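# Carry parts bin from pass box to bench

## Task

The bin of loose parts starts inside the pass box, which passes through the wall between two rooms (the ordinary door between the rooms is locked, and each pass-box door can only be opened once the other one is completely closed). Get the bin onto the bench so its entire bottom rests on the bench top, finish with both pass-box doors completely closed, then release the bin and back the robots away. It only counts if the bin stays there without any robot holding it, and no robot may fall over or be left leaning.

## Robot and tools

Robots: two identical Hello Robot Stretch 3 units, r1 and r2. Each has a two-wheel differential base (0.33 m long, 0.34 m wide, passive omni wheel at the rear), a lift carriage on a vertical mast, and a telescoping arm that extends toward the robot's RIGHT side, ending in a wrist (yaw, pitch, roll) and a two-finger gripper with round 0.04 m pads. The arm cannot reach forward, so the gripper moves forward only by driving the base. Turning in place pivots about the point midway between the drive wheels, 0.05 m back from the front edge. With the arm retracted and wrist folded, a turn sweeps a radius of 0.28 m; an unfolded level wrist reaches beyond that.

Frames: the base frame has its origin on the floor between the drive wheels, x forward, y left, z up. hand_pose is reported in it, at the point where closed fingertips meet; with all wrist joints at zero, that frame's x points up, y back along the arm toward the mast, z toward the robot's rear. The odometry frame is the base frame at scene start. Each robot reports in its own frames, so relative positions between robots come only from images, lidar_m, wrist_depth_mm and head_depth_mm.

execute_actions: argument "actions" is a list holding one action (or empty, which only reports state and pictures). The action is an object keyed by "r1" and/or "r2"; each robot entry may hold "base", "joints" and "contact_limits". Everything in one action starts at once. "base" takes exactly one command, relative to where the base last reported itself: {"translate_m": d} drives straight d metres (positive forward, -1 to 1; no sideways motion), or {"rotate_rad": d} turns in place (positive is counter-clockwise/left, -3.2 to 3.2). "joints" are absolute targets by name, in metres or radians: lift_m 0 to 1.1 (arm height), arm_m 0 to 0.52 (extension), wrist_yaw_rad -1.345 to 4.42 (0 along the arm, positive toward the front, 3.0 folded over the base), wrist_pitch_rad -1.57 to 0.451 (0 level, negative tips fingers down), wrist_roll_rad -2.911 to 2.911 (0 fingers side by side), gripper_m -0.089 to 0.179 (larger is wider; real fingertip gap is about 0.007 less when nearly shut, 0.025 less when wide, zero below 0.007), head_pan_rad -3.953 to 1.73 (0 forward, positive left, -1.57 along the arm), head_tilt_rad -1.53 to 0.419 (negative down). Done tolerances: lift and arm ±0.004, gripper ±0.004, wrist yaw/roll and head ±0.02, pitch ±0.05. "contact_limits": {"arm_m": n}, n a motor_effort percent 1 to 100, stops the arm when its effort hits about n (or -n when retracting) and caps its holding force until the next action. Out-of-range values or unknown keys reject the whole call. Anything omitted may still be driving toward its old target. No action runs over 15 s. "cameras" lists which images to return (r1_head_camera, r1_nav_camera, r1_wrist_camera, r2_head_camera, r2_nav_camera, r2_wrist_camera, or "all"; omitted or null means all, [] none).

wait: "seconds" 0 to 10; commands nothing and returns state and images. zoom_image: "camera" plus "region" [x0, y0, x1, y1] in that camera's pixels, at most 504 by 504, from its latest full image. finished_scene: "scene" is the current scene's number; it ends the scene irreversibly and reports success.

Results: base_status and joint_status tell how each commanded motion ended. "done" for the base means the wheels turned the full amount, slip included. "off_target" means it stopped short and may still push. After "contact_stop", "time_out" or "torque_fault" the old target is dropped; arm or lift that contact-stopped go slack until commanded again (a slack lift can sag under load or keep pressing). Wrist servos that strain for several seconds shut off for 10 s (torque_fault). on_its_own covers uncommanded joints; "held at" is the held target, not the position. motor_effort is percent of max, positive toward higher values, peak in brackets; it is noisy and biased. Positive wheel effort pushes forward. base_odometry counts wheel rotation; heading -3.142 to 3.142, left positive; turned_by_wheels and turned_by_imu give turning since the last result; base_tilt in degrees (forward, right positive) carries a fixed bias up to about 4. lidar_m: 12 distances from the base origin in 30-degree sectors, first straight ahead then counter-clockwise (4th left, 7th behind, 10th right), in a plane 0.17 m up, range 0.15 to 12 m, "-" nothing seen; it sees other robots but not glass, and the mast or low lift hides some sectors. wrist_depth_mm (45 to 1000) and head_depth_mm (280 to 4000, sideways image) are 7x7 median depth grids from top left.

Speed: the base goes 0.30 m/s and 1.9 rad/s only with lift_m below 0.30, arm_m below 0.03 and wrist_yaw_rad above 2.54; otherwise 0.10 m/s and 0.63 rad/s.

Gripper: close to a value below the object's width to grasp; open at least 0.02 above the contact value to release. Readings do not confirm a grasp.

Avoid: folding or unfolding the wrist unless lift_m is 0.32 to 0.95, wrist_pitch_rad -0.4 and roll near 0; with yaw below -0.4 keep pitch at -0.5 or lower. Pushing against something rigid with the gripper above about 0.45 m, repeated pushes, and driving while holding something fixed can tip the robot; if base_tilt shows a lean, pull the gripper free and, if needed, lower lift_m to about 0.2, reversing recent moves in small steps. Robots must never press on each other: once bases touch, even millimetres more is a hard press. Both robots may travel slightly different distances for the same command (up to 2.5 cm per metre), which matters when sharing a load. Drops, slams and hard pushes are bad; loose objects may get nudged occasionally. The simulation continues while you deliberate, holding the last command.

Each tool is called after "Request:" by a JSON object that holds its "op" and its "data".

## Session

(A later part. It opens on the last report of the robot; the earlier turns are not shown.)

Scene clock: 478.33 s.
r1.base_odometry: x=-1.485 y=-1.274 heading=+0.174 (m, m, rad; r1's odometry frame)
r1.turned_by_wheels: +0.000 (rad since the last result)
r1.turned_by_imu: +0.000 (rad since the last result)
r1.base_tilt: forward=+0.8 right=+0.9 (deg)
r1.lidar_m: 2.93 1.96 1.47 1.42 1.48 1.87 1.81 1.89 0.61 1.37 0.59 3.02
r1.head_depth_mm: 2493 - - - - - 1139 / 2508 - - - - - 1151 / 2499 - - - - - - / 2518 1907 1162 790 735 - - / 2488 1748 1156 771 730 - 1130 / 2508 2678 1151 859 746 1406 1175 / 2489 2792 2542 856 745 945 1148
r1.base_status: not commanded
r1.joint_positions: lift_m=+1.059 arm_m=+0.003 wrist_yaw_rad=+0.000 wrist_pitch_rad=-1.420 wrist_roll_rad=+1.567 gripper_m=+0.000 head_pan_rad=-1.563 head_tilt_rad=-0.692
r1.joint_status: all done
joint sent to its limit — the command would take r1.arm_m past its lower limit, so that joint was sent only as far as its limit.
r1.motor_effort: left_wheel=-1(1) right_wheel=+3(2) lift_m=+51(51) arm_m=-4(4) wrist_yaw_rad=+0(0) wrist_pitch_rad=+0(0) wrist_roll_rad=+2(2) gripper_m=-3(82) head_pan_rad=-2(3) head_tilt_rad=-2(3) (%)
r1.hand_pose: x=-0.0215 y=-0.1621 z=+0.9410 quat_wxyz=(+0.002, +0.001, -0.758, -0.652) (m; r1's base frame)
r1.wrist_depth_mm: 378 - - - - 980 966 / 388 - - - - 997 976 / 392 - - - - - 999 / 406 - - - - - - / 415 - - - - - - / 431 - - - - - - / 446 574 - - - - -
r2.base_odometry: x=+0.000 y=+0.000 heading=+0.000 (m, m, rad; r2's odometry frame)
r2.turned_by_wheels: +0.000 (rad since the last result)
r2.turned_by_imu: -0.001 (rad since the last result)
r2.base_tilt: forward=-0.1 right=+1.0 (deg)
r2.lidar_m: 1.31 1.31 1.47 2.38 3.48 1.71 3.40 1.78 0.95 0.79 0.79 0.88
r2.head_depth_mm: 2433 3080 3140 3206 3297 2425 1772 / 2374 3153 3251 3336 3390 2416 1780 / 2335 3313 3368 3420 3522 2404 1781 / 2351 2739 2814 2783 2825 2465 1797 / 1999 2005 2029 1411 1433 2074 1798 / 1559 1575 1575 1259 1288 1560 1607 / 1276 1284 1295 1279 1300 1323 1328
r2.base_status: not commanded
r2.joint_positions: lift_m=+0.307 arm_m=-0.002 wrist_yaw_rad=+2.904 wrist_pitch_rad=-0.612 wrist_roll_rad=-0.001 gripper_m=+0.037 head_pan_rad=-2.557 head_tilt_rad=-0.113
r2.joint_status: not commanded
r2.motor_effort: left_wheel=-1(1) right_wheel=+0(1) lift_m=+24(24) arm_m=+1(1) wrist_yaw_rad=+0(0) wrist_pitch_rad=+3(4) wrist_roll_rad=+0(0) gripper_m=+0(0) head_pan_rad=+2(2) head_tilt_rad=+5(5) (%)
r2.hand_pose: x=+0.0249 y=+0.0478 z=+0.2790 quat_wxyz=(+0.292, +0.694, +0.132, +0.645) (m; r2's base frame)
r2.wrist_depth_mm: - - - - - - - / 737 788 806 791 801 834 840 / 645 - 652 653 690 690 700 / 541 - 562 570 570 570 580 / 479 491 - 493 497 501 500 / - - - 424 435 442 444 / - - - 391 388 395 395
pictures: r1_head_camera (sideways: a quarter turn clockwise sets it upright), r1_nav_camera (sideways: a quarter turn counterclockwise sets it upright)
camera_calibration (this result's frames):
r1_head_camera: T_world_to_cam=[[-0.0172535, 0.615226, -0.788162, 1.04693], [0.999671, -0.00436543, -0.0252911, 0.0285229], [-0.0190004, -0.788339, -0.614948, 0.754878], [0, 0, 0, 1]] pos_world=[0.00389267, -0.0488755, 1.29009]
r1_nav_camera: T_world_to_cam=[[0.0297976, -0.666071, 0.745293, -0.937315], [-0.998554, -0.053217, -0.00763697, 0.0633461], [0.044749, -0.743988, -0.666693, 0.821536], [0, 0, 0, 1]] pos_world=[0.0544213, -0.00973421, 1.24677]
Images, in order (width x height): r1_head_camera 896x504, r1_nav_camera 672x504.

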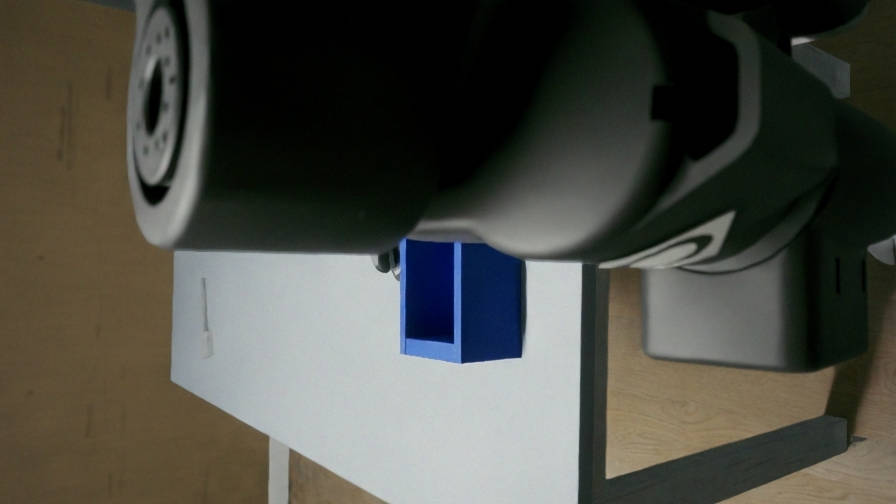

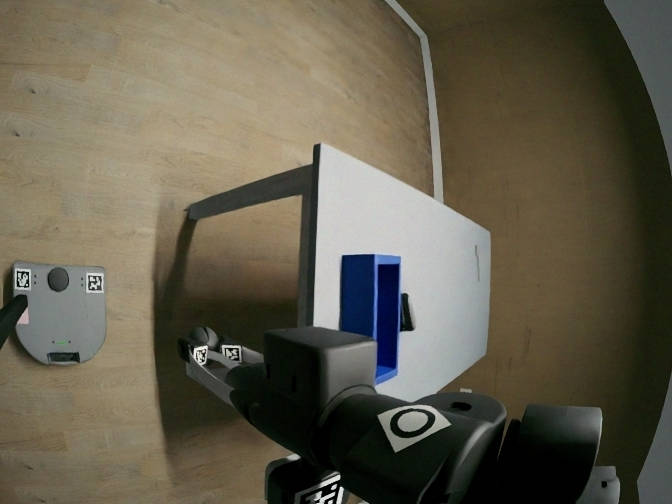

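Request:
{"op": "execute_actions", "data": {"actions": [{"r1":{"base":{"rotate_rad":0.5}}}], "cameras": []}}

Request:
{"op": "execute_actions", "data": {"actions": [{"r1":{"base":{"translate_m":0.92}}}], "cameras": []}}

Request:
{"op": "execute_actions", "data": {"actions": [{"r1":{"base":{"rotate_rad":2.62},"joints":{"wrist_pitch_rad":0,"wrist_roll_rad":0,"lift_m":0.8,"head_tilt_rad":-0.5,"head_pan_rad":-1.2}}}], "cameras": ["r1_head_camera","r1_nav_camera","r1_wrist_camera"]}}

Scene clock: 494.73 s.
r1.base_odometry: x=-1.485 y=-1.274 heading=+0.674 (m, m, rad; r1's odometry frame)
r1.turned_by_wheels: +0.500 (rad since the last result)
r1.turned_by_imu: +0.505 (rad since the last result)
r1.base_tilt: forward=+0.8 right=+0.9 (deg)
r1.lidar_m: 2.02 1.47 1.42 1.47 1.88 1.82 1.88 0.62 1.23 0.60 3.04 2.93
r1.head_depth_mm: 2464 - - - - - 1165 / 2564 - - - - - 1159 / 2710 - - - - - - / 2845 3177 2863 885 849 - - / 3000 3425 2835 2116 1642 - 1131 / 3186 3507 2834 2116 1686 1402 1195 / 3358 3686 2792 2089 1678 1396 1193
r1.base_status: done
r1.joint_positions: lift_m=+1.059 arm_m=+0.003 wrist_yaw_rad=+0.000 wrist_pitch_rad=-1.420 wrist_roll_rad=+1.567 gripper_m=+0.000 head_pan_rad=-1.563 head_tilt_rad=-0.692
r1.joint_status: not commanded
r1.motor_effort: left_wheel=-2(7) right_wheel=+3(6) lift_m=+51(51) arm_m=-4(4) wrist_yaw_rad=+1(0) wrist_pitch_rad=+0(0) wrist_roll_rad=+2(2) gripper_m=-2(3) head_pan_rad=-3(2) head_tilt_rad=-3(3) (%)
r1.hand_pose: x=-0.0215 y=-0.1621 z=+0.9410 quat_wxyz=(+0.002, +0.001, -0.758, -0.652) (m; r1's base frame)
r1.wrist_depth_mm: 365 - - - - 965 967 / 384 - - - - - 972 / 437 - - - - - - / 498 - - - - - - / - - - - - - - / - - - - - - - / - - - - - - -
r2.base_odometry: x=+0.000 y=+0.000 heading=+0.000 (m, m, rad; r2's odometry frame)
r2.turned_by_wheels: +0.000 (rad since the last result)
r2.turned_by_imu: -0.001 (rad since the last result)
r2.base_tilt: forward=-0.1 right=+1.1 (deg)
r2.lidar_m: 1.32 1.31 1.46 2.39 3.49 1.71 3.41 1.78 0.95 0.79 0.79 0.88
r2.head_depth_mm: 2377 3063 3152 3204 3298 2433 1784 / 2370 3163 3202 3404 3398 2424 1779 / 2355 3278 3336 3403 3494 2466 1791 / 2362 2740 2763 2774 2841 2463 1780 / 2003 2029 2036 1408 1419 2076 1794 / 1554 1563 1577 1256 1299 1538 1606 / 1286 1284 1299 1289 1308 1314 1316
r2.base_status: not commanded
r2.joint_positions: lift_m=+0.307 arm_m=-0.002 wrist_yaw_rad=+2.904 wrist_pitch_rad=-0.612 wrist_roll_rad=-0.001 gripper_m=+0.037 head_pan_rad=-2.557 head_tilt_rad=-0.113
r2.joint_status: not commanded
r2.motor_effort: left_wheel=+0(0) right_wheel=-1(1) lift_m=+24(24) arm_m=+0(1) wrist_yaw_rad=+0(0) wrist_pitch_rad=+4(4) wrist_roll_rad=+0(1) gripper_m=+0(0) head_pan_rad=+2(2) head_tilt_rad=+5(5) (%)
r2.hand_pose: x=+0.0249 y=+0.0478 z=+0.2790 quat_wxyz=(+0.292, +0.694, +0.132, +0.645) (m; r2's base frame)
r2.wrist_depth_mm: - - - - - - - / 747 809 774 830 819 838 847 / 630 - 656 659 661 671 687 / 535 - 557 563 576 571 573 / 478 485 - 496 493 502 516 / - - - 421 437 438 450 / - - - 389 392 394 397
pictures: none
No camera images: the call's "cameras" was empty. Leave "cameras" out to get every camera's image.

Scene clock: 505.07 s.
r1.base_odometry: x=-0.767 y=-0.700 heading=+0.674 (m, m, rad; r1's odometry frame)
r1.turned_by_wheels: +0.000 (rad since the last result)
r1.turned_by_imu: +0.001 (rad since the last result)
r1.base_tilt: forward=+0.8 right=+0.9 (deg)
r1.lidar_m: 1.37 1.00 0.96 1.00 1.36 2.61 1.48 1.09 2.45 3.03 2.22 2.14
r1.head_depth_mm: 2856 - - - - - 1169 / 3004 - - - - - 1164 / 3160 - - - - - - / 3316 3646 2850 2128 1696 - - / 3326 3642 2857 2120 1690 - 1133 / 2913 3128 2837 2101 1677 1400 1200 / 2556 2773 2787 2105 1674 1394 1193
r1.base_status: done
r1.joint_positions: lift_m=+1.059 arm_m=+0.003 wrist_yaw_rad=+0.000 wrist_pitch_rad=-1.420 wrist_roll_rad=+1.567 gripper_m=+0.000 head_pan_rad=-1.563 head_tilt_rad=-0.692
r1.joint_status: not commanded
r1.motor_effort: left_wheel=-2(3) right_wheel=+3(5) lift_m=+51(51) arm_m=-4(4) wrist_yaw_rad=-1(1) wrist_pitch_rad=+0(0) wrist_roll_rad=+2(2) gripper_m=-3(2) head_pan_rad=-2(3) head_tilt_rad=-5(2) (%)
r1.hand_pose: x=-0.0215 y=-0.1621 z=+0.9410 quat_wxyz=(+0.002, +0.001, -0.758, -0.652) (m; r1's base frame)
r1.wrist_depth_mm: - - - - - 973 940 / - - - - - - 970 / - - - - - - 998 / - - - - - - - / - - - - - - - / - - - - - - - / - - - - - - -
r2.base_odometry: x=+0.000 y=+0.000 heading=+0.000 (m, m, rad; r2's odometry frame)
r2.turned_by_wheels: +0.000 (rad since the last result)
r2.turned_by_imu: -0.003 (rad since the last result)
r2.base_tilt: forward=-0.1 right=+1.0 (deg)
r2.lidar_m: 1.32 1.31 1.47 2.40 3.49 1.71 3.39 1.78 0.95 0.79 0.79 0.89
r2.head_depth_mm: 2363 3083 3087 3212 3313 2414 1785 / 2381 3198 3240 3388 3386 2458 1784 / 2358 3300 3354 3389 3493 2438 1788 / 2338 2764 2784 2773 2801 2451 1784 / 2019 1992 2039 1414 1429 2059 1799 / 1568 1587 1556 1268 1298 1544 1618 / 1287 1291 1296 1282 1315 1313 1319
r2.base_status: not commanded
r2.joint_positions: lift_m=+0.307 arm_m=-0.002 wrist_yaw_rad=+2.904 wrist_pitch_rad=-0.612 wrist_roll_rad=-0.001 gripper_m=+0.037 head_pan_rad=-2.557 head_tilt_rad=-0.113
r2.joint_status: not commanded
r2.motor_effort: left_wheel=+0(0) right_wheel=+0(0) lift_m=+24(24) arm_m=+1(1) wrist_yaw_rad=-1(0) wrist_pitch_rad=+4(3) wrist_roll_rad=+0(0) gripper_m=+0(0) head_pan_rad=+2(2) head_tilt_rad=+5(5) (%)
r2.hand_pose: x=+0.0249 y=+0.0478 z=+0.2790 quat_wxyz=(+0.292, +0.694, +0.132, +0.645) (m; r2's base frame)
r2.wrist_depth_mm: - - - - - - - / 754 760 780 793 814 837 847 / 625 - 658 667 658 679 690 / 545 - 550 570 570 566 593 / 485 504 - 500 495 490 505 / - - - 421 432 444 442 / - - - 385 391 399 398
pictures: none
No camera images: the call's "cameras" was empty. Leave "cameras" out to get every camera's image.

Scene clock: 510.17 s.
r1.base_odometry: x=-0.767 y=-0.700 heading=-2.989 (m, m, rad; r1's odometry frame)
r1.turned_by_wheels: +2.620 (rad since the last result)
r1.turned_by_imu: +2.651 (rad since the last result)
r1.base_tilt: forward=+0.9 right=+0.9 (deg)
r1.lidar_m: 2.60 1.48 1.09 2.45 3.03 2.22 2.14 1.37 1.00 0.96 0.99 1.36
r1.head_depth_mm: 766 827 895 976 1066 1161 1302 / 791 853 925 1012 1116 1239 1331 / 814 881 960 1050 1166 1303 1340 / 837 891 968 1063 1216 1366 1329 / 859 650 701 762 835 1442 1332 / 890 543 1505 1137 983 748 1327 / 916 466 1355 1194 1411 617 1257
r1.base_status: done
r1.joint_positions: lift_m=+0.801 arm_m=+0.003 wrist_yaw_rad=+0.000 wrist_pitch_rad=-0.022 wrist_roll_rad=+0.006 gripper_m=+0.000 head_pan_rad=-1.207 head_tilt_rad=-0.507
r1.joint_status: all done
r1.motor_effort: left_wheel=-1(6) right_wheel=+3(7) lift_m=+15(47) arm_m=-3(4) wrist_yaw_rad=-1(0) wrist_pitch_rad=+6(6) wrist_roll_rad=-3(4) gripper_m=-2(2) head_pan_rad=+2(20) head_tilt_rad=+3(12) (%)
r1.hand_pose: x=-0.0214 y=-0.4035 z=+0.9097 quat_wxyz=(+0.705, +0.008, -0.709, -0.008) (m; r1's base frame)
r1.wrist_depth_mm: 408 654 685 672 670 675 669 / 410 648 704 699 700 707 695 / 405 632 728 728 732 724 724 / 412 630 756 757 753 758 746 / 414 623 796 773 776 793 777 / 397 810 825 - 827 805 810 / 409 857 857 860 857 867 856
r2.base_odometry: x=+0.000 y=+0.000 heading=+0.000 (m, m, rad; r2's odometry frame)
r2.turned_by_wheels: +0.000 (rad since the last result)
r2.turned_by_imu: -0.001 (rad since the last result)
r2.base_tilt: forward=-0.1 right=+1.0 (deg)
r2.lidar_m: 1.31 1.31 1.47 2.39 3.49 1.70 3.41 1.78 0.95 0.79 0.79 0.89
r2.head_depth_mm: 2364 3091 3151 3213 3247 2447 1775 / 2386 3167 3298 3355 3458 2433 1780 / 2349 3253 3359 3438 3508 2473 1783 / 2347 2707 2756 2793 2831 2431 1803 / 1984 2026 2024 1414 1424 2059 1806 / 1566 1576 1579 1259 1304 1535 1618 / 1282 1281 1301 1276 1308 1325 1326
r2.base_status: not commanded
r2.joint_positions: lift_m=+0.307 arm_m=-0.002 wrist_yaw_rad=+2.904 wrist_pitch_rad=-0.612 wrist_roll_rad=-0.001 gripper_m=+0.037 head_pan_rad=-2.557 head_tilt_rad=-0.113
r2.joint_status: not commanded
r2.motor_effort: left_wheel=+0(0) right_wheel=-1(1) lift_m=+24(24) arm_m=+1(1) wrist_yaw_rad=+0(0) wrist_pitch_rad=+3(3) wrist_roll_rad=+0(0) gripper_m=+0(0) head_pan_rad=+2(2) head_tilt_rad=+5(5) (%)
r2.hand_pose: x=+0.0249 y=+0.0478 z=+0.2790 quat_wxyz=(+0.292, +0.694, +0.132, +0.645) (m; r2's base frame)
r2.wrist_depth_mm: - - - - - - - / 746 777 785 793 808 816 827 / 632 - 659 660 666 699 696 / 551 - 554 563 572 578 577 / 480 494 - 492 499 499 508 / - - - 422 437 435 444 / - - - 388 392 399 405
pictures: r1_head_camera (sideways: a quarter turn clockwise sets it upright), r1_nav_camera (sideways: a quarter turn counterclockwise sets it upright), r1_wrist_camera
camera_calibration (this result's frames):
r1_head_camera: T_world_to_cam=[[-0.175625, 0.426033, -0.887497, 1.17742], [0.940038, 0.340315, -0.0226582, 0.0254647], [0.292375, -0.838261, -0.460256, 0.551716], [0, 0, 0, 1]] pos_world=[0.0215394, -0.0478055, 1.29947]
r1_nav_camera: T_world_to_cam=[[0.207596, -0.475844, 0.854679, -1.081], [-0.917116, -0.398619, 0.000830082, 0.051827], [0.340296, -0.784012, -0.519156, 0.627799], [0, 0, 0, 1]] pos_world=[0.0583054, -0.00152626, 1.24979]
r1_wrist_camera: T_world_to_cam=[[-0.999479, -0.00481181, -0.0319019, 0.00740454], [0.0302741, 0.201916, -0.978935, 1.00811], [0.011152, -0.979391, -0.201665, -0.0493418], [0, 0, 0, 1]] pos_world=[-0.0225687, -0.251843, 0.977162]
Images, in order (width x height): r1_head_camera 896x504, r1_nav_camera 672x504, r1_wrist_camera 644x364.

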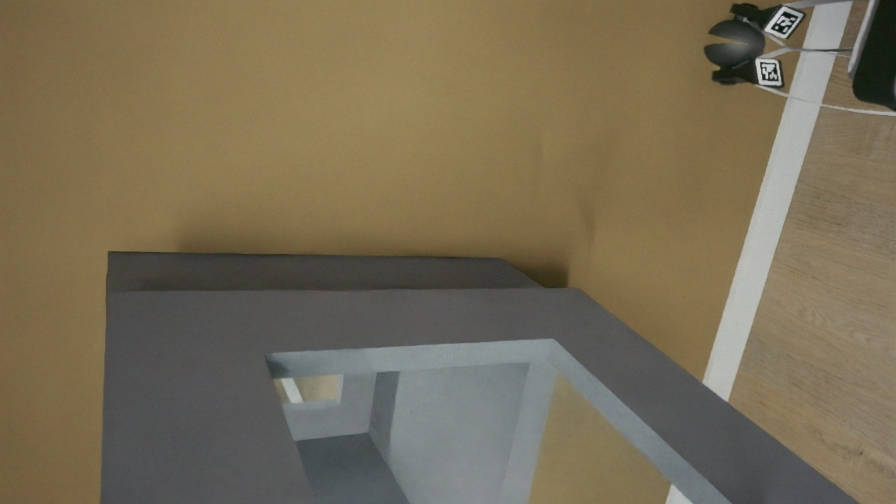

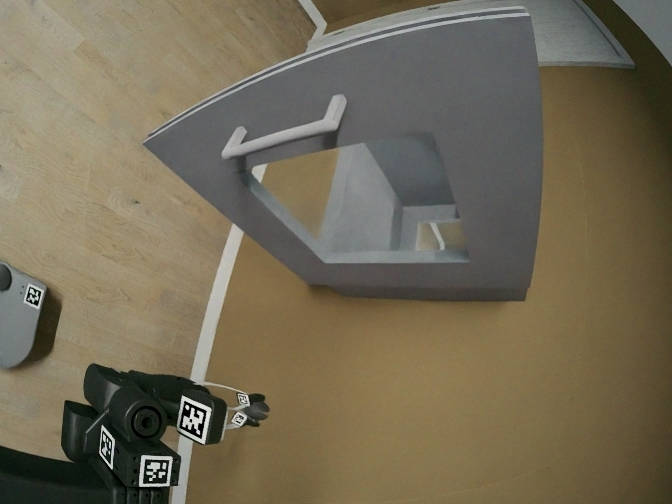

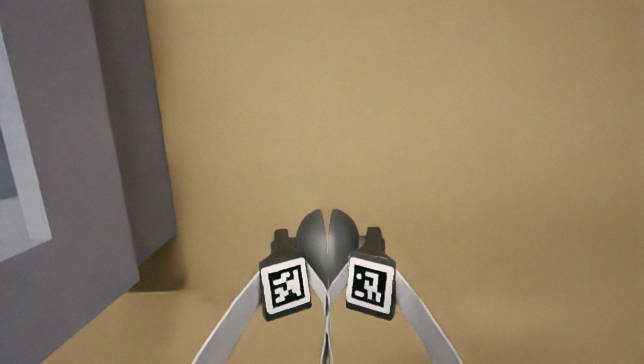

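Request:
{"op": "execute_actions", "data": {"actions": [{"r1":{"base":{"translate_m":0.4},"joints":{"lift_m":0.77,"arm_m":0.05}}}], "cameras": ["r1_head_camera","r1_nav_camera","r1_wrist_camera"]}}

Scene clock: 521.37 s.
r1.base_odometry: x=-1.162 y=-0.761 heading=-2.989 (m, m, rad; r1's odometry frame)
r1.turned_by_wheels: +0.000 (rad since the last result)
r1.turned_by_imu: +0.000 (rad since the last result)
r1.base_tilt: forward=+0.8 right=+0.9 (deg)
r1.lidar_m: 2.21 2.29 1.21 0.99 3.45 2.64 2.53 1.37 1.00 0.96 1.00 1.36
r1.head_depth_mm: 759 342 397 889 686 781 1273 / 783 296 324 1223 919 611 1243 / 807 - 290 1045 951 1277 516 / 831 - - - 299 328 370 / 858 - - - - 291 317 / 888 - - - - - 289 / 920 - - - - 1552 1271
r1.base_status: done
r1.joint_positions: lift_m=+0.771 arm_m=+0.050 wrist_yaw_rad=-0.002 wrist_pitch_rad=-0.021 wrist_roll_rad=+0.005 gripper_m=+0.000 head_pan_rad=-1.207 head_tilt_rad=-0.506
r1.joint_status: all done
r1.motor_effort: left_wheel=-1(5) right_wheel=+2(12) lift_m=+15(15) arm_m=+3(3) wrist_yaw_rad=+2(12) wrist_pitch_rad=+7(7) wrist_roll_rad=-3(3) gripper_m=-3(3) head_pan_rad=+3(3) head_tilt_rad=+2(2) (%)
r1.hand_pose: x=-0.0219 y=-0.4504 z=+0.8798 quat_wxyz=(+0.705, +0.007, -0.709, -0.009) (m; r1's base frame)
r1.wrist_depth_mm: 632 946 962 350 624 631 616 / 626 940 - 363 644 641 652 / 629 930 - 372 665 677 670 / 628 827 905 389 708 705 690 / 553 553 534 542 727 737 729 / 772 776 506 - 757 759 751 / 788 798 188 291 791 789 795
r2.base_odometry: x=+0.000 y=+0.000 heading=+0.000 (m, m, rad; r2's odometry frame)
r2.turned_by_wheels: +0.000 (rad since the last result)
r2.turned_by_imu: -0.002 (rad since the last result)
r2.base_tilt: forward=+0.0 right=+1.1 (deg)
r2.lidar_m: 1.31 1.31 1.47 2.39 3.49 1.71 3.40 1.78 0.95 0.79 0.79 0.88
r2.head_depth_mm: 2375 3103 3129 3281 3276 2416 1758 / 2361 3171 3280 3353 3414 2455 1763 / 2391 3223 3336 3543 3461 2463 1770 / 2367 2753 2790 2802 2857 2460 1788 / 1997 2010 2021 1413 1436 2083 1804 / 1565 1585 1568 1254 1300 1534 1611 / 1288 1284 1301 1284 1304 1313 1316
r2.base_status: not commanded
r2.joint_positions: lift_m=+0.307 arm_m=-0.002 wrist_yaw_rad=+2.904 wrist_pitch_rad=-0.612 wrist_roll_rad=-0.001 gripper_m=+0.037 head_pan_rad=-2.557 head_tilt_rad=-0.113
r2.joint_status: not commanded
r2.motor_effort: left_wheel=+0(0) right_wheel=-1(0) lift_m=+24(24) arm_m=+1(1) wrist_yaw_rad=+0(0) wrist_pitch_rad=+4(4) wrist_roll_rad=+1(1) gripper_m=+0(0) head_pan_rad=+2(2) head_tilt_rad=+5(5) (%)
r2.hand_pose: x=+0.0249 y=+0.0478 z=+0.2790 quat_wxyz=(+0.292, +0.694, +0.132, +0.645) (m; r2's base frame)
r2.wrist_depth_mm: - - - - - - - / 745 802 780 805 818 831 837 / 634 - 643 660 678 678 682 / 533 - 557 564 574 575 584 / 482 495 - 492 497 509 512 / - - - 425 439 435 451 / - - - 392 390 389 397
pictures: r1_head_camera (sideways: a quarter turn clockwise sets it upright), r1_nav_camera (sideways: a quarter turn counterclockwise sets it upright), r1_wrist_camera
camera_calibration (this result's frames):
r1_head_camera: T_world_to_cam=[[-0.175331, 0.425178, -0.887965, 1.17803], [0.940025, 0.340353, -0.0226414, 0.0254429], [0.292595, -0.838679, -0.459353, 0.55054], [0, 0, 0, 1]] pos_world=[0.0215433, -0.0478068, 1.29952]
r1_nav_camera: T_world_to_cam=[[0.207317, -0.475018, 0.855206, -1.08169], [-0.917091, -0.398676, 0.000877056, 0.0517657], [0.340534, -0.784484, -0.518287, 0.626667], [0, 0, 0, 1]] pos_world=[0.0583244, -0.00157247, 1.24981]
r1_wrist_camera: T_world_to_cam=[[-0.999515, -0.00274441, -0.0310191, 0.0058417], [0.0298319, 0.201323, -0.979071, 0.988198], [0.00893183, -0.979521, -0.201143, -0.101849], [0, 0, 0, 1]] pos_world=[-0.0227312, -0.298695, 0.947211]
Images, in order (width x height): r1_head_camera 896x504, r1_nav_camera 672x504, r1_wrist_camera 644x364.

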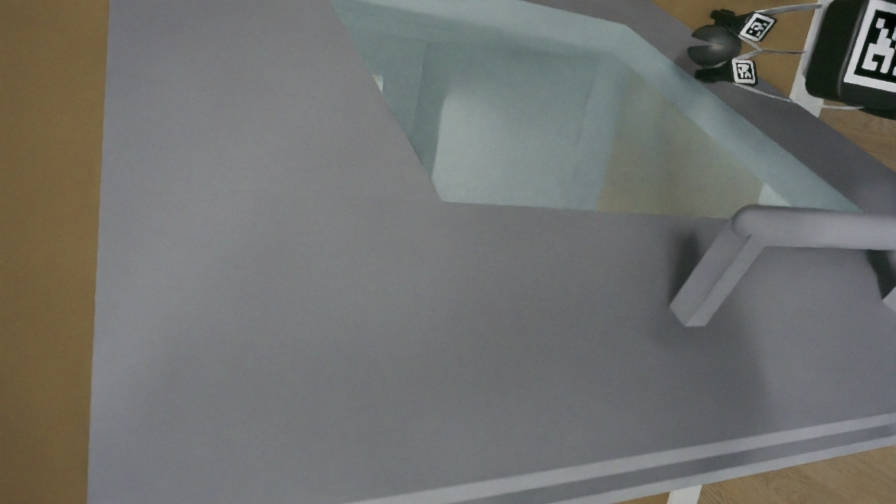

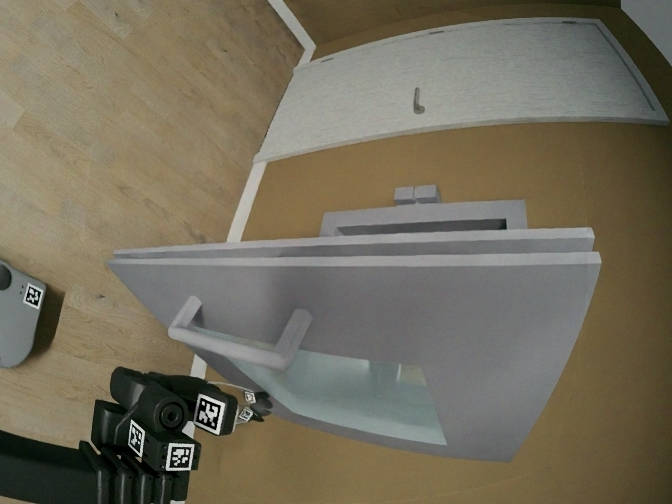

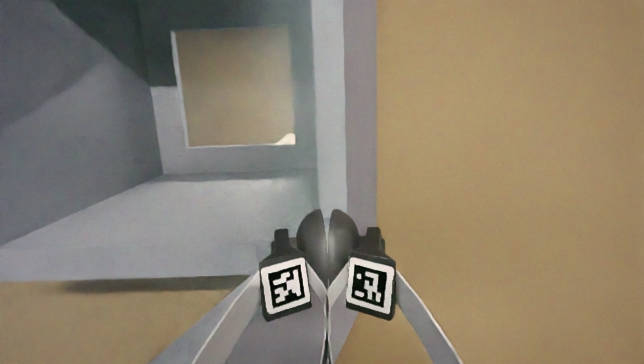

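Request:
{"op": "execute_actions", "data": {"actions": [{"r1":{"base":{"translate_m":0.2},"joints":{"arm_m":0.12}}}], "cameras": []}}

Request:
{"op": "execute_actions", "data": {"actions": [{"r1":{"base":{"translate_m":0.2},"joints":{"arm_m":0.2,"head_pan_rad":-1.57}}}], "cameras": ["r1_head_camera","r1_nav_camera","r1_wrist_camera"]}}

Scene clock: 529.60 s.
r1.base_odometry: x=-1.360 y=-0.791 heading=-2.989 (m, m, rad; r1's odometry frame)
r1.turned_by_wheels: +0.000 (rad since the last result)
r1.turned_by_imu: +0.000 (rad since the last result)
r1.base_tilt: forward=+0.8 right=+0.9 (deg)
r1.lidar_m: 2.01 2.09 1.11 0.99 3.45 2.85 2.73 1.37 1.00 0.96 1.00 1.33
r1.head_depth_mm: 756 537 2901 1227 884 - - / 780 541 - 1221 757 1225 1328 / 804 545 1273 1214 763 1296 1332 / 830 549 607 669 748 1371 1332 / 858 555 605 648 740 1436 1333 / 893 963 1068 1194 1336 1493 1322 / 930 1015 1121 1248 1398 1526 1328
r1.base_status: done
r1.joint_positions: lift_m=+0.771 arm_m=+0.120 wrist_yaw_rad=-0.002 wrist_pitch_rad=-0.022 wrist_roll_rad=+0.005 gripper_m=+0.000 head_pan_rad=-1.207 head_tilt_rad=-0.506
r1.joint_status: all done
r1.motor_effort: left_wheel=-1(9) right_wheel=+1(18) lift_m=+15(15) arm_m=+3(6) wrist_yaw_rad=+1(41) wrist_pitch_rad=+6(7) wrist_roll_rad=-3(3) gripper_m=-3(5) head_pan_rad=+2(3) head_tilt_rad=+3(3) (%)
r1.hand_pose: x=-0.0219 y=-0.5203 z=+0.8797 quat_wxyz=(+0.705, +0.007, -0.709, -0.009) (m; r1's base frame)
r1.wrist_depth_mm: 395 574 893 - 683 316 558 / 392 561 928 - 691 328 577 / 269 558 952 - 694 340 597 / 265 553 862 856 656 356 621 / 261 476 312 468 345 370 649 / 269 285 302 - 360 386 663 / 279 295 320 343 698 703 705
r2.base_odometry: x=+0.000 y=+0.000 heading=+0.000 (m, m, rad; r2's odometry frame)
r2.turned_by_wheels: +0.000 (rad since the last result)
r2.turned_by_imu: -0.002 (rad since the last result)
r2.base_tilt: forward=-0.1 right=+1.0 (deg)
r2.lidar_m: 1.31 1.31 1.47 2.39 3.49 1.71 3.39 1.78 0.95 0.79 0.79 0.88
r2.head_depth_mm: 2387 3082 3153 3140 3311 2421 1779 / 2367 3172 3225 3395 3407 2428 1790 / 2334 3358 3413 3427 3482 2449 1788 / 2324 2746 2809 2811 2841 2470 1790 / 2013 2011 2013 1409 1432 2059 1794 / 1562 1582 1589 1254 1306 1538 1607 / 1282 1286 1287 1283 1310 1309 1322
r2.base_status: not commanded
r2.joint_positions: lift_m=+0.307 arm_m=-0.002 wrist_yaw_rad=+2.904 wrist_pitch_rad=-0.612 wrist_roll_rad=-0.001 gripper_m=+0.037 head_pan_rad=-2.557 head_tilt_rad=-0.113
r2.joint_status: not commanded
r2.motor_effort: left_wheel=+0(0) right_wheel=+0(1) lift_m=+24(24) arm_m=+1(0) wrist_yaw_rad=+0(0) wrist_pitch_rad=+4(3) wrist_roll_rad=+0(0) gripper_m=+0(0) head_pan_rad=+2(2) head_tilt_rad=+5(5) (%)
r2.hand_pose: x=+0.0249 y=+0.0478 z=+0.2790 quat_wxyz=(+0.292, +0.694, +0.132, +0.645) (m; r2's base frame)
r2.wrist_depth_mm: - - - - - - - / 733 795 788 806 831 806 835 / 635 - 671 641 667 685 694 / 538 - 553 555 559 570 581 / 470 494 - 484 501 498 506 / - - - 422 436 437 441 / - - - 387 389 398 401
pictures: none
No camera images: the call's "cameras" was empty. Leave "cameras" out to get every camera's image.

Scene clock: 532.87 s.
r1.base_odometry: x=-1.557 y=-0.821 heading=-2.990 (m, m, rad; r1's odometry frame)
r1.turned_by_wheels: +0.000 (rad since the last result)
r1.turned_by_imu: +0.000 (rad since the last result)
r1.base_tilt: forward=+0.8 right=+0.9 (deg)
r1.lidar_m: 1.81 1.88 1.03 1.21 1.03 3.03 2.93 1.37 1.00 0.96 1.00 1.33
r1.head_depth_mm: 791 579 1140 1102 827 1307 - / 789 564 1332 1226 800 - - / 786 547 - 1218 784 - 1271 / 786 531 1344 1093 726 - 1282 / 779 517 564 612 690 1297 1332 / 781 505 555 626 1104 1284 1328 / 787 852 930 1024 1139 1275 1322
r1.base_status: done
r1.joint_positions: lift_m=+0.771 arm_m=+0.200 wrist_yaw_rad=-0.003 wrist_pitch_rad=-0.022 wrist_roll_rad=+0.005 gripper_m=+0.000 head_pan_rad=-1.563 head_tilt_rad=-0.506
r1.joint_status: all done
r1.motor_effort: left_wheel=-2(5) right_wheel=+3(6) lift_m=+14(15) arm_m=+3(4) wrist_yaw_rad=+2(10) wrist_pitch_rad=+7(7) wrist_roll_rad=-3(3) gripper_m=-3(2) head_pan_rad=-3(21) head_tilt_rad=+2(3) (%)
r1.hand_pose: x=-0.0223 y=-0.6003 z=+0.8798 quat_wxyz=(+0.705, +0.007, -0.709, -0.009) (m; r1's base frame)
r1.wrist_depth_mm: 94 143 150 - - 691 454 / 95 147 155 - - 697 465 / 97 152 161 880 - 703 465 / 100 140 166 769 835 672 470 / 154 162 172 342 501 488 409 / 159 167 177 - 216 227 245 / 166 174 186 200 214 234 257
r2.base_odometry: x=+0.000 y=+0.000 heading=+0.000 (m, m, rad; r2's odometry frame)
r2.turned_by_wheels: +0.000 (rad since the last result)
r2.turned_by_imu: -0.001 (rad since the last result)
r2.base_tilt: forward=-0.2 right=+1.1 (deg)
r2.lidar_m: 1.32 1.31 1.47 2.38 3.50 1.70 3.41 1.79 0.95 0.79 0.79 0.88
r2.head_depth_mm: 2409 3072 3143 3231 3258 2431 1767 / 2358 3150 3223 3290 3401 2426 1792 / 2333 3254 3341 3430 3554 2432 1786 / 2351 2738 2749 2797 2845 2427 1775 / 2020 2019 2019 1423 1429 2096 1787 / 1570 1575 1577 1249 1309 1533 1615 / 1286 1293 1285 1285 1302 1317 1331
r2.base_status: not commanded
r2.joint_positions: lift_m=+0.307 arm_m=-0.002 wrist_yaw_rad=+2.904 wrist_pitch_rad=-0.612 wrist_roll_rad=-0.001 gripper_m=+0.037 head_pan_rad=-2.557 head_tilt_rad=-0.113
r2.joint_status: not commanded
r2.motor_effort: left_wheel=+0(0) right_wheel=-1(1) lift_m=+24(24) arm_m=+1(1) wrist_yaw_rad=+0(0) wrist_pitch_rad=+4(4) wrist_roll_rad=+0(0) gripper_m=-1(0) head_pan_rad=+2(2) head_tilt_rad=+5(5) (%)
r2.hand_pose: x=+0.0249 y=+0.0478 z=+0.2790 quat_wxyz=(+0.292, +0.694, +0.132, +0.645) (m; r2's base frame)
r2.wrist_depth_mm: - - - - - - - / 731 804 789 790 807 806 847 / 617 - 652 667 687 690 691 / 555 - 560 562 572 576 585 / 479 496 - 490 498 494 500 / - - - 425 435 440 444 / - - - 388 390 392 397
pictures: r1_head_camera (sideways: a quarter turn clockwise sets it upright), r1_nav_camera (sideways: a quarter turn counterclockwise sets it upright), r1_wrist_camera
camera_calibration (this result's frames):
r1_head_camera: T_world_to_cam=[[-0.016185, 0.459624, -0.887966, 1.17706], [0.999707, -0.00853857, -0.0226414, 0.0250788], [-0.0179885, -0.888072, -0.459351, 0.552433], [0, 0, 0, 1]] pos_world=[0.00391666, -0.0501918, 1.29952]
r1_nav_camera: T_world_to_cam=[[0.028799, -0.517486, 0.855207, -1.0806], [-0.998534, -0.0541207, 0.000877116, 0.0522624], [0.0458305, -0.853978, -0.518286, 0.628463], [0, 0, 0, 1]] pos_world=[0.0545032, -0.019672, 1.24981]
r1_wrist_camera: T_world_to_cam=[[-0.999518, -0.00108802, -0.0310208, 0.00600241], [0.0301645, 0.201618, -0.979, 1.01844], [0.00731952, -0.979464, -0.201488, -0.248457], [0, 0, 0, 1]] pos_world=[-0.0229025, -0.448684, 0.947174]
Images, in order (width x height): r1_head_camera 896x504, r1_nav_camera 672x504, r1_wrist_camera 644x364.

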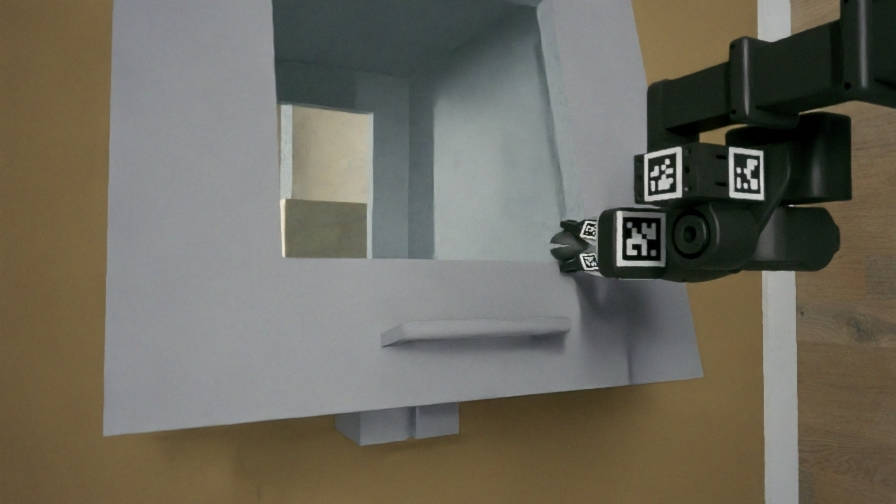

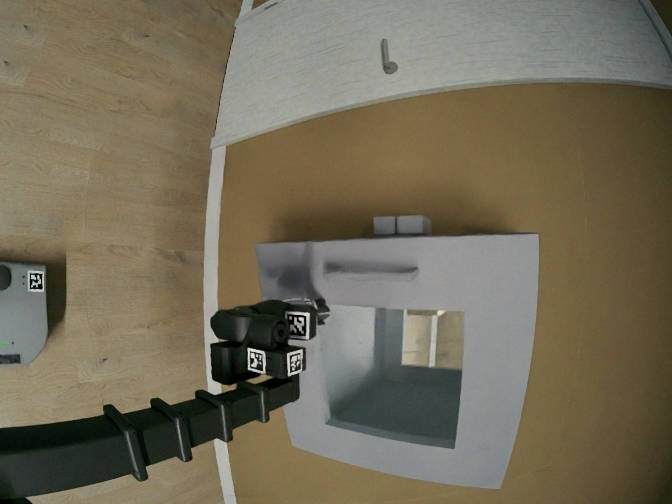

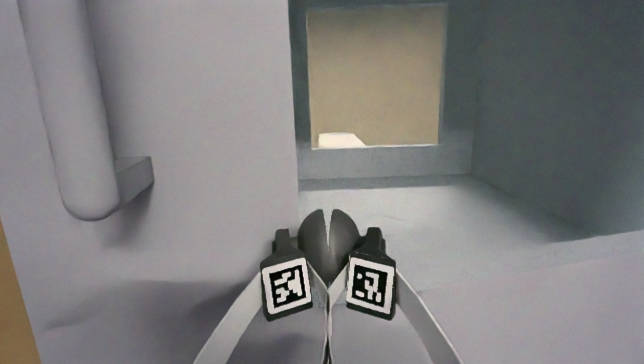

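Request:
{"op": "execute_actions", "data": {"actions": [{"r1":{"base":{"translate_m":0.07},"joints":{"arm_m":0.17,"lift_m":0.745}}}], "cameras": []}}

Request:
{"op": "execute_actions", "data": {"actions": [{"r1":{"joints":{"arm_m":0.45},"contact_limits":{"arm_m":18}}}], "cameras": ["r1_head_camera","r1_wrist_camera"]}}

Scene clock: 542.43 s.
r1.base_odometry: x=-1.626 y=-0.832 heading=-2.990 (m, m, rad; r1's odometry frame)
r1.turned_by_wheels: +0.000 (rad since the last result)
r1.turned_by_imu: +0.000 (rad since the last result)
r1.base_tilt: forward=+0.8 right=+0.9 (deg)
r1.lidar_m: 1.74 1.81 1.03 1.02 3.45 3.10 2.99 1.37 0.99 0.96 0.99 1.33
r1.head_depth_mm: 791 562 1269 1189 809 1317 1354 / 789 547 - 1222 787 1282 - / 786 531 594 1095 753 783 - / 784 516 564 613 683 - - / 783 514 569 628 711 1291 1336 / 789 857 921 1022 1145 1281 1326 / 785 851 926 1025 1135 1283 1323
r1.base_status: done
r1.joint_positions: lift_m=+0.746 arm_m=+0.170 wrist_yaw_rad=-0.002 wrist_pitch_rad=-0.021 wrist_roll_rad=+0.005 gripper_m=+0.000 head_pan_rad=-1.563 head_tilt_rad=-0.506
r1.joint_status: all done
r1.motor_effort: left_wheel=-1(3) right_wheel=+2(7) lift_m=+15(19) arm_m=-4(4) wrist_yaw_rad=+1(3) wrist_pitch_rad=+6(6) wrist_roll_rad=-3(3) gripper_m=-3(3) head_pan_rad=-3(4) head_tilt_rad=+2(3) (%)
r1.hand_pose: x=-0.0218 y=-0.5710 z=+0.8551 quat_wxyz=(+0.705, +0.007, -0.709, -0.008) (m; r1's base frame)
r1.wrist_depth_mm: 511 509 162 120 183 827 549 / 533 526 167 171 191 840 545 / 559 555 173 184 198 841 557 / 570 573 179 190 205 683 534 / 593 592 186 193 216 237 253 / 622 608 191 - 224 239 261 / 644 649 205 214 231 251 275
r2.base_odometry: x=+0.000 y=+0.000 heading=+0.000 (m, m, rad; r2's odometry frame)
r2.turned_by_wheels: +0.000 (rad since the last result)
r2.turned_by_imu: -0.001 (rad since the last result)
r2.base_tilt: forward=-0.1 right=+1.0 (deg)
r2.lidar_m: 1.32 1.31 1.47 2.39 3.48 1.71 3.40 1.78 0.94 0.79 0.79 0.88
r2.head_depth_mm: 2409 3119 3168 3213 3272 2450 1764 / 2375 3123 3240 3318 3389 2429 1782 / 2372 3264 3321 3459 3531 2452 1798 / 2334 2759 2762 2775 2827 2465 1796 / 2011 2029 2036 1411 1426 2073 1800 / 1560 1583 1578 1256 1292 1549 1611 / 1279 1292 1293 1280 1304 1315 1316
r2.base_status: not commanded
r2.joint_positions: lift_m=+0.307 arm_m=-0.002 wrist_yaw_rad=+2.904 wrist_pitch_rad=-0.612 wrist_roll_rad=-0.001 gripper_m=+0.037 head_pan_rad=-2.557 head_tilt_rad=-0.113
r2.joint_status: not commanded
r2.motor_effort: left_wheel=+0(0) right_wheel=-1(0) lift_m=+24(24) arm_m=+1(1) wrist_yaw_rad=+0(0) wrist_pitch_rad=+3(4) wrist_roll_rad=+1(1) gripper_m=+0(0) head_pan_rad=+2(2) head_tilt_rad=+5(5) (%)
r2.hand_pose: x=+0.0249 y=+0.0478 z=+0.2790 quat_wxyz=(+0.292, +0.694, +0.132, +0.645) (m; r2's base frame)
r2.wrist_depth_mm: - - - - - - - / 744 801 795 805 806 827 834 / 633 - 647 651 669 675 687 / 553 - 564 565 580 573 574 / 474 491 - 497 495 497 507 / - - - 424 436 440 445 / - - - 393 394 395 401
pictures: none
No camera images: the call's "cameras" was empty. Leave "cameras" out to get every camera's image.

Scene clock: 545.50 s.
r1.base_odometry: x=-1.626 y=-0.832 heading=-2.989 (m, m, rad; r1's odometry frame)
r1.turned_by_wheels: +0.000 (rad since the last result)
r1.turned_by_imu: -0.005 (rad since the last result)
r1.base_tilt: forward=+0.8 right=+0.9 (deg)
r1.lidar_m: 1.74 1.81 1.03 1.02 3.45 3.10 2.99 1.37 1.00 0.96 0.99 1.32
r1.head_depth_mm: 793 640 1270 1175 875 1312 1381 / 789 637 - 1223 856 - 1308 / 788 635 - 1221 834 1354 1343 / 785 633 690 749 - 1347 1334 / 782 631 689 756 870 1287 1324 / 789 853 921 1025 1135 1283 1330 / 784 851 927 1017 1133 1277 1326
r1.base_status: not commanded
r1.joint_positions: lift_m=+0.746 arm_m=+0.305 wrist_yaw_rad=+0.013 wrist_pitch_rad=-0.022 wrist_roll_rad=+0.005 gripper_m=+0.000 head_pan_rad=-1.563 head_tilt_rad=-0.505
r1.joint_status: arm_m contact_stop (moved +0.135 of +0.280)
r1.on_its_own: arm_m is slack since a contact_stop, until your next command for it (your +0.450 is given up); wrist_yaw_rad is at rest, and its effort (-13) is outside its rest range (-12 to +12)
r1.motor_effort: left_wheel=+3(10) right_wheel=-3(8) lift_m=+15(14) arm_m=+0(19) wrist_yaw_rad=-13(13) wrist_pitch_rad=+7(12) wrist_roll_rad=-3(3) gripper_m=-3(4) head_pan_rad=-3(2) head_tilt_rad=+1(3) (%)
r1.contact_limits: arm_m 18 (drawing in: default 25, maximum 41; extending or still: default 33, maximum 55)
r1.hand_pose: x=-0.0181 y=-0.7060 z=+0.8546 quat_wxyz=(+0.705, +0.013, -0.709, -0.004) (m; r1's base frame)
r1.wrist_depth_mm: 160 159 156 158 - 716 550 / 400 165 113 164 - 751 556 / 418 174 170 170 765 762 554 / 434 427 177 176 633 697 531 / 454 446 183 181 215 421 411 / 472 465 191 - 188 189 187 / 487 490 200 199 197 197 196
r2.base_odometry: x=+0.000 y=+0.000 heading=+0.000 (m, m, rad; r2's odometry frame)
r2.turned_by_wheels: +0.000 (rad since the last result)
r2.turned_by_imu: -0.001 (rad since the last result)
r2.base_tilt: forward=-0.2 right=+1.0 (deg)
r2.lidar_m: 1.31 1.31 1.47 2.39 3.48 1.70 3.40 1.78 0.95 0.79 0.79 0.89
r2.head_depth_mm: 2396 3094 3196 3229 3309 2407 1784 / 2383 3122 3210 3335 3351 2454 1781 / 2366 3256 3333 3468 3532 2443 1791 / 2355 2738 2794 2821 2818 2447 1801 / 2010 2025 2002 1413 1427 2074 1788 / 1560 1569 1590 1261 1306 1553 1603 / 1276 1287 1297 1288 1305 1312 1327
r2.base_status: not commanded
r2.joint_positions: lift_m=+0.307 arm_m=-0.002 wrist_yaw_rad=+2.904 wrist_pitch_rad=-0.612 wrist_roll_rad=-0.001 gripper_m=+0.037 head_pan_rad=-2.557 head_tilt_rad=-0.113
r2.joint_status: not commanded
r2.motor_effort: left_wheel=+0(0) right_wheel=-1(1) lift_m=+24(24) arm_m=+1(1) wrist_yaw_rad=+0(0) wrist_pitch_rad=+4(4) wrist_roll_rad=+0(0) gripper_m=+0(0) head_pan_rad=+2(2) head_tilt_rad=+5(5) (%)
r2.hand_pose: x=+0.0249 y=+0.0478 z=+0.2790 quat_wxyz=(+0.292, +0.694, +0.132, +0.645) (m; r2's base frame)
r2.wrist_depth_mm: - - - - - - - / 745 804 789 824 813 847 836 / 638 - 652 672 671 708 703 / 542 - 560 551 561 572 583 / 470 496 - 494 499 503 514 / - - - 427 442 443 449 / - - - 388 390 399 397
pictures: r1_head_camera (sideways: a quarter turn clockwise sets it upright), r1_wrist_camera
camera_calibration (this result's frames):
r1_head_camera: T_world_to_cam=[[-0.0159483, 0.458012, -0.888803, 1.17815], [0.999703, -0.00906822, -0.0226112, 0.0250397], [-0.0184161, -0.8889, -0.457731, 0.550327], [0, 0, 0, 1]] pos_world=[0.00389217, -0.050195, 1.29961]
r1_wrist_camera: T_world_to_cam=[[-0.999366, -0.0174848, -0.0310046, -0.00228266], [0.0268238, 0.202645, -0.978885, 1.01556], [0.0233986, -0.979096, -0.202048, -0.35599], [0, 0, 0, 1]] pos_world=[-0.0211926, -0.554386, 0.922114]
Images, in order (width x height): r1_head_camera 896x504, r1_wrist_camera 644x364.

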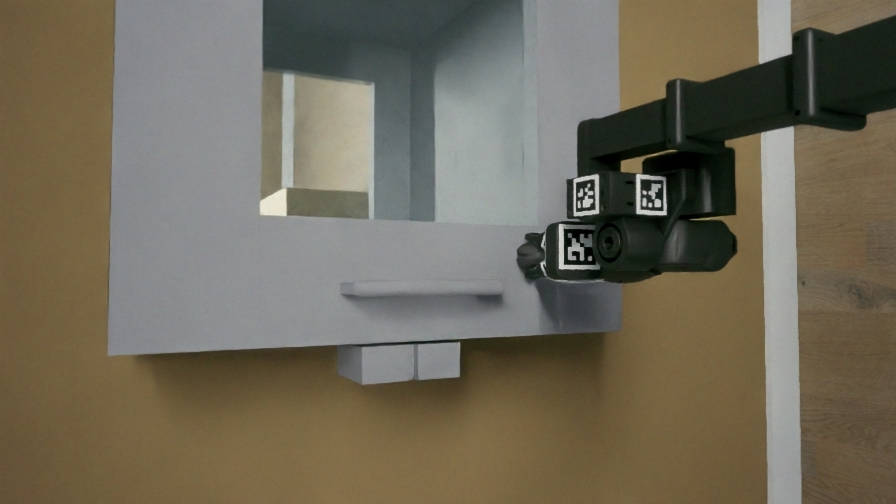

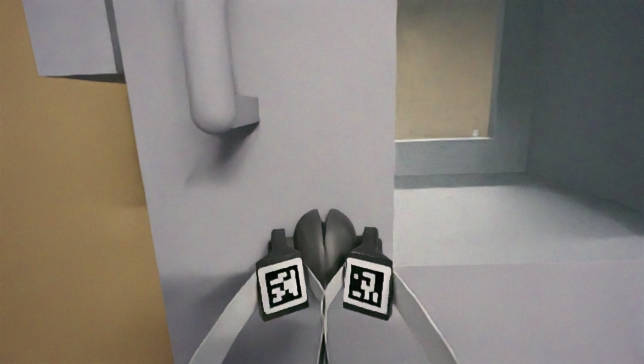

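Request:
{"op": "execute_actions", "data": {"actions": [{"r1":{"joints":{"arm_m":0.34},"contact_limits":{"arm_m":18}}}], "cameras": []}}

Request:
{"op": "execute_actions", "data": {"actions": [{"r1":{"joints":{"arm_m":0.05,"head_pan_rad":-1.4,"head_tilt_rad":-0.4}}}], "cameras": ["r1_head_camera","r1_wrist_camera","r2_head_camera"]}}

Scene clock: 551.43 s.
r1.base_odometry: x=-1.626 y=-0.832 heading=-2.989 (m, m, rad; r1's odometry frame)
r1.turned_by_wheels: +0.000 (rad since the last result)
r1.turned_by_imu: +0.000 (rad since the last result)
r1.base_tilt: forward=+0.8 right=+0.9 (deg)
r1.lidar_m: 1.74 1.80 1.02 1.02 3.46 3.10 2.99 1.37 1.00 0.96 0.99 1.32
r1.head_depth_mm: 793 639 1271 1175 871 1321 1375 / 791 637 - 1222 858 - 1304 / 789 635 3980 1224 835 1355 1342 / 783 633 691 751 - 1344 1339 / 781 630 696 757 869 1290 1334 / 787 854 918 1022 1138 1281 1330 / 786 849 932 1019 1132 1270 1331
r1.base_status: not commanded
r1.joint_positions: lift_m=+0.746 arm_m=+0.305 wrist_yaw_rad=+0.012 wrist_pitch_rad=-0.022 wrist_roll_rad=+0.005 gripper_m=+0.000 head_pan_rad=-1.563 head_tilt_rad=-0.505
r1.joint_status: arm_m contact_stop (moved +0.000 of +0.035)
r1.on_its_own: arm_m is slack since a contact_stop, until your next command for it (your +0.340 is given up)
r1.motor_effort: left_wheel=+3(5) right_wheel=-2(4) lift_m=+15(15) arm_m=+0(19) wrist_yaw_rad=-12(12) wrist_pitch_rad=+7(9) wrist_roll_rad=-3(3) gripper_m=-4(4) head_pan_rad=-3(3) head_tilt_rad=+2(1) (%)
r1.contact_limits: arm_m 18 (drawing in: default 25, maximum 41; extending or still: default 33, maximum 55)
r1.hand_pose: x=-0.0184 y=-0.7059 z=+0.8546 quat_wxyz=(+0.705, +0.012, -0.709, -0.004) (m; r1's base frame)
r1.wrist_depth_mm: 161 158 155 157 - 703 545 / 400 165 113 163 - 734 555 / 418 173 170 169 766 752 557 / 435 428 177 175 628 679 539 / 450 447 183 180 215 424 412 / 470 467 191 - 189 189 188 / 494 495 200 199 199 197 196
r2.base_odometry: x=+0.000 y=+0.000 heading=+0.000 (m, m, rad; r2's odometry frame)
r2.turned_by_wheels: +0.000 (rad since the last result)
r2.turned_by_imu: -0.001 (rad since the last result)
r2.base_tilt: forward=-0.2 right=+0.9 (deg)
r2.lidar_m: 1.32 1.31 1.47 2.39 3.48 1.70 3.40 1.78 0.95 0.79 0.79 0.88
r2.head_depth_mm: 2369 3045 3132 3247 3300 2422 1786 / 2373 3149 3204 3291 3405 2447 1773 / 2330 3307 3391 3446 3504 2462 1784 / 2327 2769 2743 2794 2872 2469 1786 / 2000 2022 2036 1411 1441 2093 1804 / 1554 1560 1588 1265 1307 1536 1617 / 1290 1293 1292 1281 1308 1316 1329
r2.base_status: not commanded
r2.joint_positions: lift_m=+0.307 arm_m=-0.002 wrist_yaw_rad=+2.904 wrist_pitch_rad=-0.612 wrist_roll_rad=-0.001 gripper_m=+0.037 head_pan_rad=-2.557 head_tilt_rad=-0.113
r2.joint_status: not commanded
r2.motor_effort: left_wheel=+0(0) right_wheel=-1(2) lift_m=+24(24) arm_m=+1(1) wrist_yaw_rad=+0(0) wrist_pitch_rad=+3(4) wrist_roll_rad=+1(1) gripper_m=+0(0) head_pan_rad=+2(2) head_tilt_rad=+5(5) (%)
r2.hand_pose: x=+0.0249 y=+0.0478 z=+0.2790 quat_wxyz=(+0.292, +0.694, +0.132, +0.645) (m; r2's base frame)
r2.wrist_depth_mm: - - - - - - - / 734 788 776 790 819 831 858 / 635 - 659 651 663 667 704 / 557 - 563 564 575 585 589 / 470 494 - 494 493 503 500 / - - - 432 442 443 444 / - - - 391 391 396 398
pictures: none
No camera images: the call's "cameras" was empty. Leave "cameras" out to get every camera's image.

not run: a stop came earlier in this reply.

Request:
{"op": "execute_actions", "data": {"actions": [{"r1":{"joints":{"arm_m":0.05,"head_pan_rad":-1.4,"head_tilt_rad":-0.4}}}], "cameras": ["r1_head_camera","r1_wrist_camera","r2_head_camera"]}}

Scene clock: 556.53 s.
r1.base_odometry: x=-1.626 y=-0.832 heading=-2.990 (m, m, rad; r1's odometry frame)
r1.turned_by_wheels: +0.000 (rad since the last result)
r1.turned_by_imu: -0.001 (rad since the last result)
r1.base_tilt: forward=+0.9 right=+0.9 (deg)
r1.lidar_m: 1.74 1.81 1.03 1.02 3.46 3.11 2.97 1.37 0.99 0.96 0.99 1.32
r1.head_depth_mm: 781 807 653 1338 1024 823 1230 / 790 817 659 1319 973 838 1250 / 797 646 671 711 781 1158 1290 / 807 857 914 746 1057 1181 1302 / 817 870 938 1008 1098 1198 1317 / 824 883 947 1026 1109 1220 1329 / 834 894 958 1038 1133 1235 1331
r1.base_status: not commanded
r1.joint_positions: lift_m=+0.746 arm_m=+0.050 wrist_yaw_rad=+0.001 wrist_pitch_rad=-0.022 wrist_roll_rad=+0.005 gripper_m=+0.000 head_pan_rad=-1.407 head_tilt_rad=-0.408
r1.joint_status: all done
r1.motor_effort: left_wheel=+0(3) right_wheel=+1(2) lift_m=+15(14) arm_m=-4(4) wrist_yaw_rad=+0(12) wrist_pitch_rad=+7(7) wrist_roll_rad=-3(3) gripper_m=-2(3) head_pan_rad=+0(11) head_tilt_rad=+3(9) (%)
r1.hand_pose: x=-0.0213 y=-0.4509 z=+0.8548 quat_wxyz=(+0.705, +0.008, -0.709, -0.008) (m; r1's base frame)
r1.wrist_depth_mm: 630 616 396 400 - 839 546 / 655 654 413 408 - 843 542 / 668 667 661 429 - 835 449 / 694 712 687 445 444 441 443 / 734 729 713 458 459 458 460 / 733 757 758 - 751 767 760 / 759 798 791 780 797 785 796
r2.base_odometry: x=+0.000 y=+0.000 heading=+0.000 (m, m, rad; r2's odometry frame)
r2.turned_by_wheels: +0.000 (rad since the last result)
r2.turned_by_imu: -0.001 (rad since the last result)
r2.base_tilt: forward=+0.0 right=+1.2 (deg)
r2.lidar_m: 1.32 1.31 1.47 2.39 3.50 1.70 3.39 1.78 0.95 0.79 0.79 0.88
r2.head_depth_mm: 2380 3065 3184 3214 3321 2415 1770 / 2371 3165 3252 3334 3393 2452 1766 / 2373 3298 3342 3515 3544 2451 1775 / 2347 2764 2760 2760 2814 2472 1780 / 2006 2019 2026 1417 1434 2069 1789 / 1565 1561 1591 1260 1289 1553 1607 / 1284 1295 1288 1284 1303 1305 1319
r2.base_status: not commanded
r2.joint_positions: lift_m=+0.307 arm_m=-0.002 wrist_yaw_rad=+2.904 wrist_pitch_rad=-0.612 wrist_roll_rad=-0.001 gripper_m=+0.037 head_pan_rad=-2.557 head_tilt_rad=-0.113
r2.joint_status: not commanded
r2.motor_effort: left_wheel=+0(0) right_wheel=-1(0) lift_m=+24(24) arm_m=+1(1) wrist_yaw_rad=+0(0) wrist_pitch_rad=+4(3) wrist_roll_rad=+1(0) gripper_m=+0(0) head_pan_rad=+2(2) head_tilt_rad=+5(5) (%)
r2.hand_pose: x=+0.0249 y=+0.0478 z=+0.2790 quat_wxyz=(+0.292, +0.694, +0.132, +0.645) (m; r2's base frame)
r2.wrist_depth_mm: - - - - - - - / 735 802 785 809 787 825 828 / 645 - 668 673 668 689 669 / 547 - 562 562 574 586 587 / 479 502 - 493 498 500 508 / - - - 425 443 441 461 / - - - 389 393 393 391
pictures: r1_head_camera (sideways: a quarter turn clockwise sets it upright), r1_wrist_camera, r2_head_camera (sideways: a quarter turn clockwise sets it upright)
camera_calibration (this result's frames):
r1_head_camera: T_world_to_cam=[[-0.0727826, 0.363691, -0.928672, 1.23052], [0.989275, 0.144559, -0.0209195, 0.0229035], [0.126639, -0.920234, -0.370312, 0.435684], [0, 0, 0, 1]] pos_world=[0.0117277, -0.049908, 1.30457]
r1_wrist_camera: T_world_to_cam=[[-0.999506, -0.00529896, -0.0309868, 0.00453828], [0.0292822, 0.201681, -0.979013, 0.96384], [0.0114372, -0.979437, -0.201426, -0.107103], [0, 0, 0, 1]] pos_world=[-0.0224624, -0.299265, 0.92218]
r2_head_camera: T_world_to_cam=[[0.135517, 0.0589362, -0.98902, 1.30783], [0.565315, -0.824388, 0.0283349, -0.0320384], [-0.813667, -0.562948, -0.145037, 0.156029], [0, 0, 0, 1]] pos_world=[-0.0321668, -0.0156547, 1.31701]
Images, in order (width x height): r1_head_camera 896x504, r1_wrist_camera 644x364, r2_head_camera 896x504.

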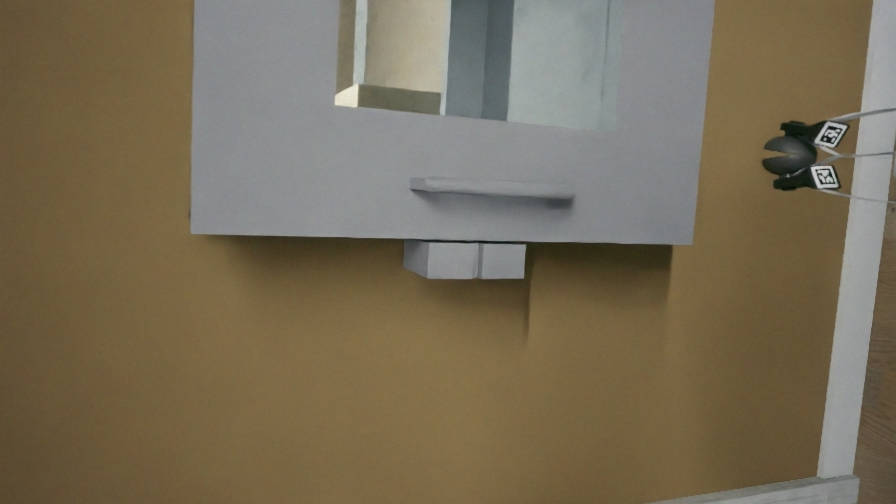

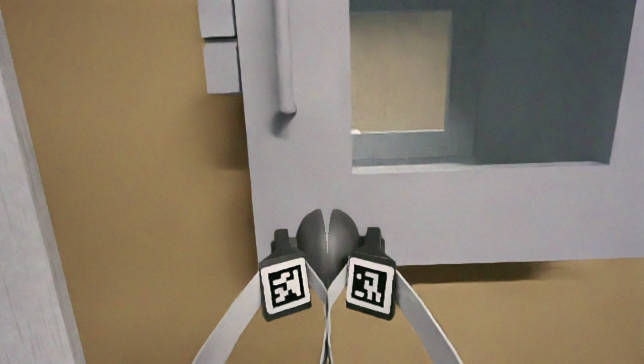

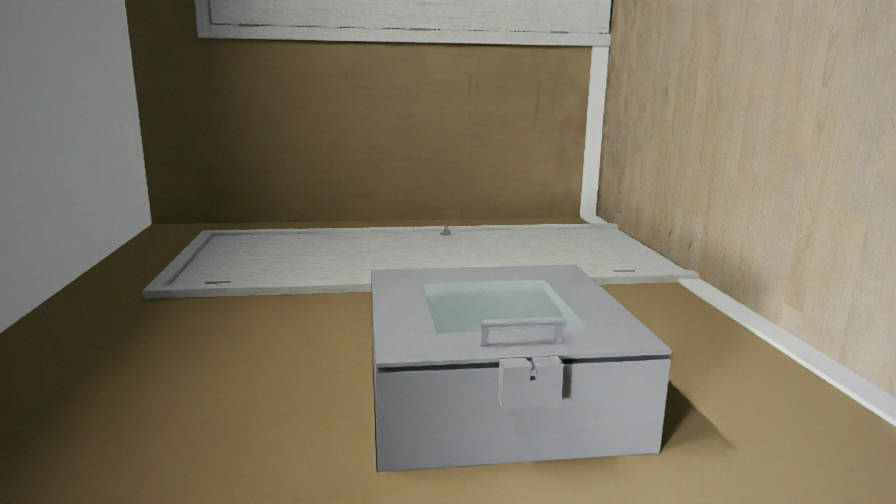

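Request:
{"op": "finished_scene", "data": {"scene": 2}}

The scene is finished: the task was done.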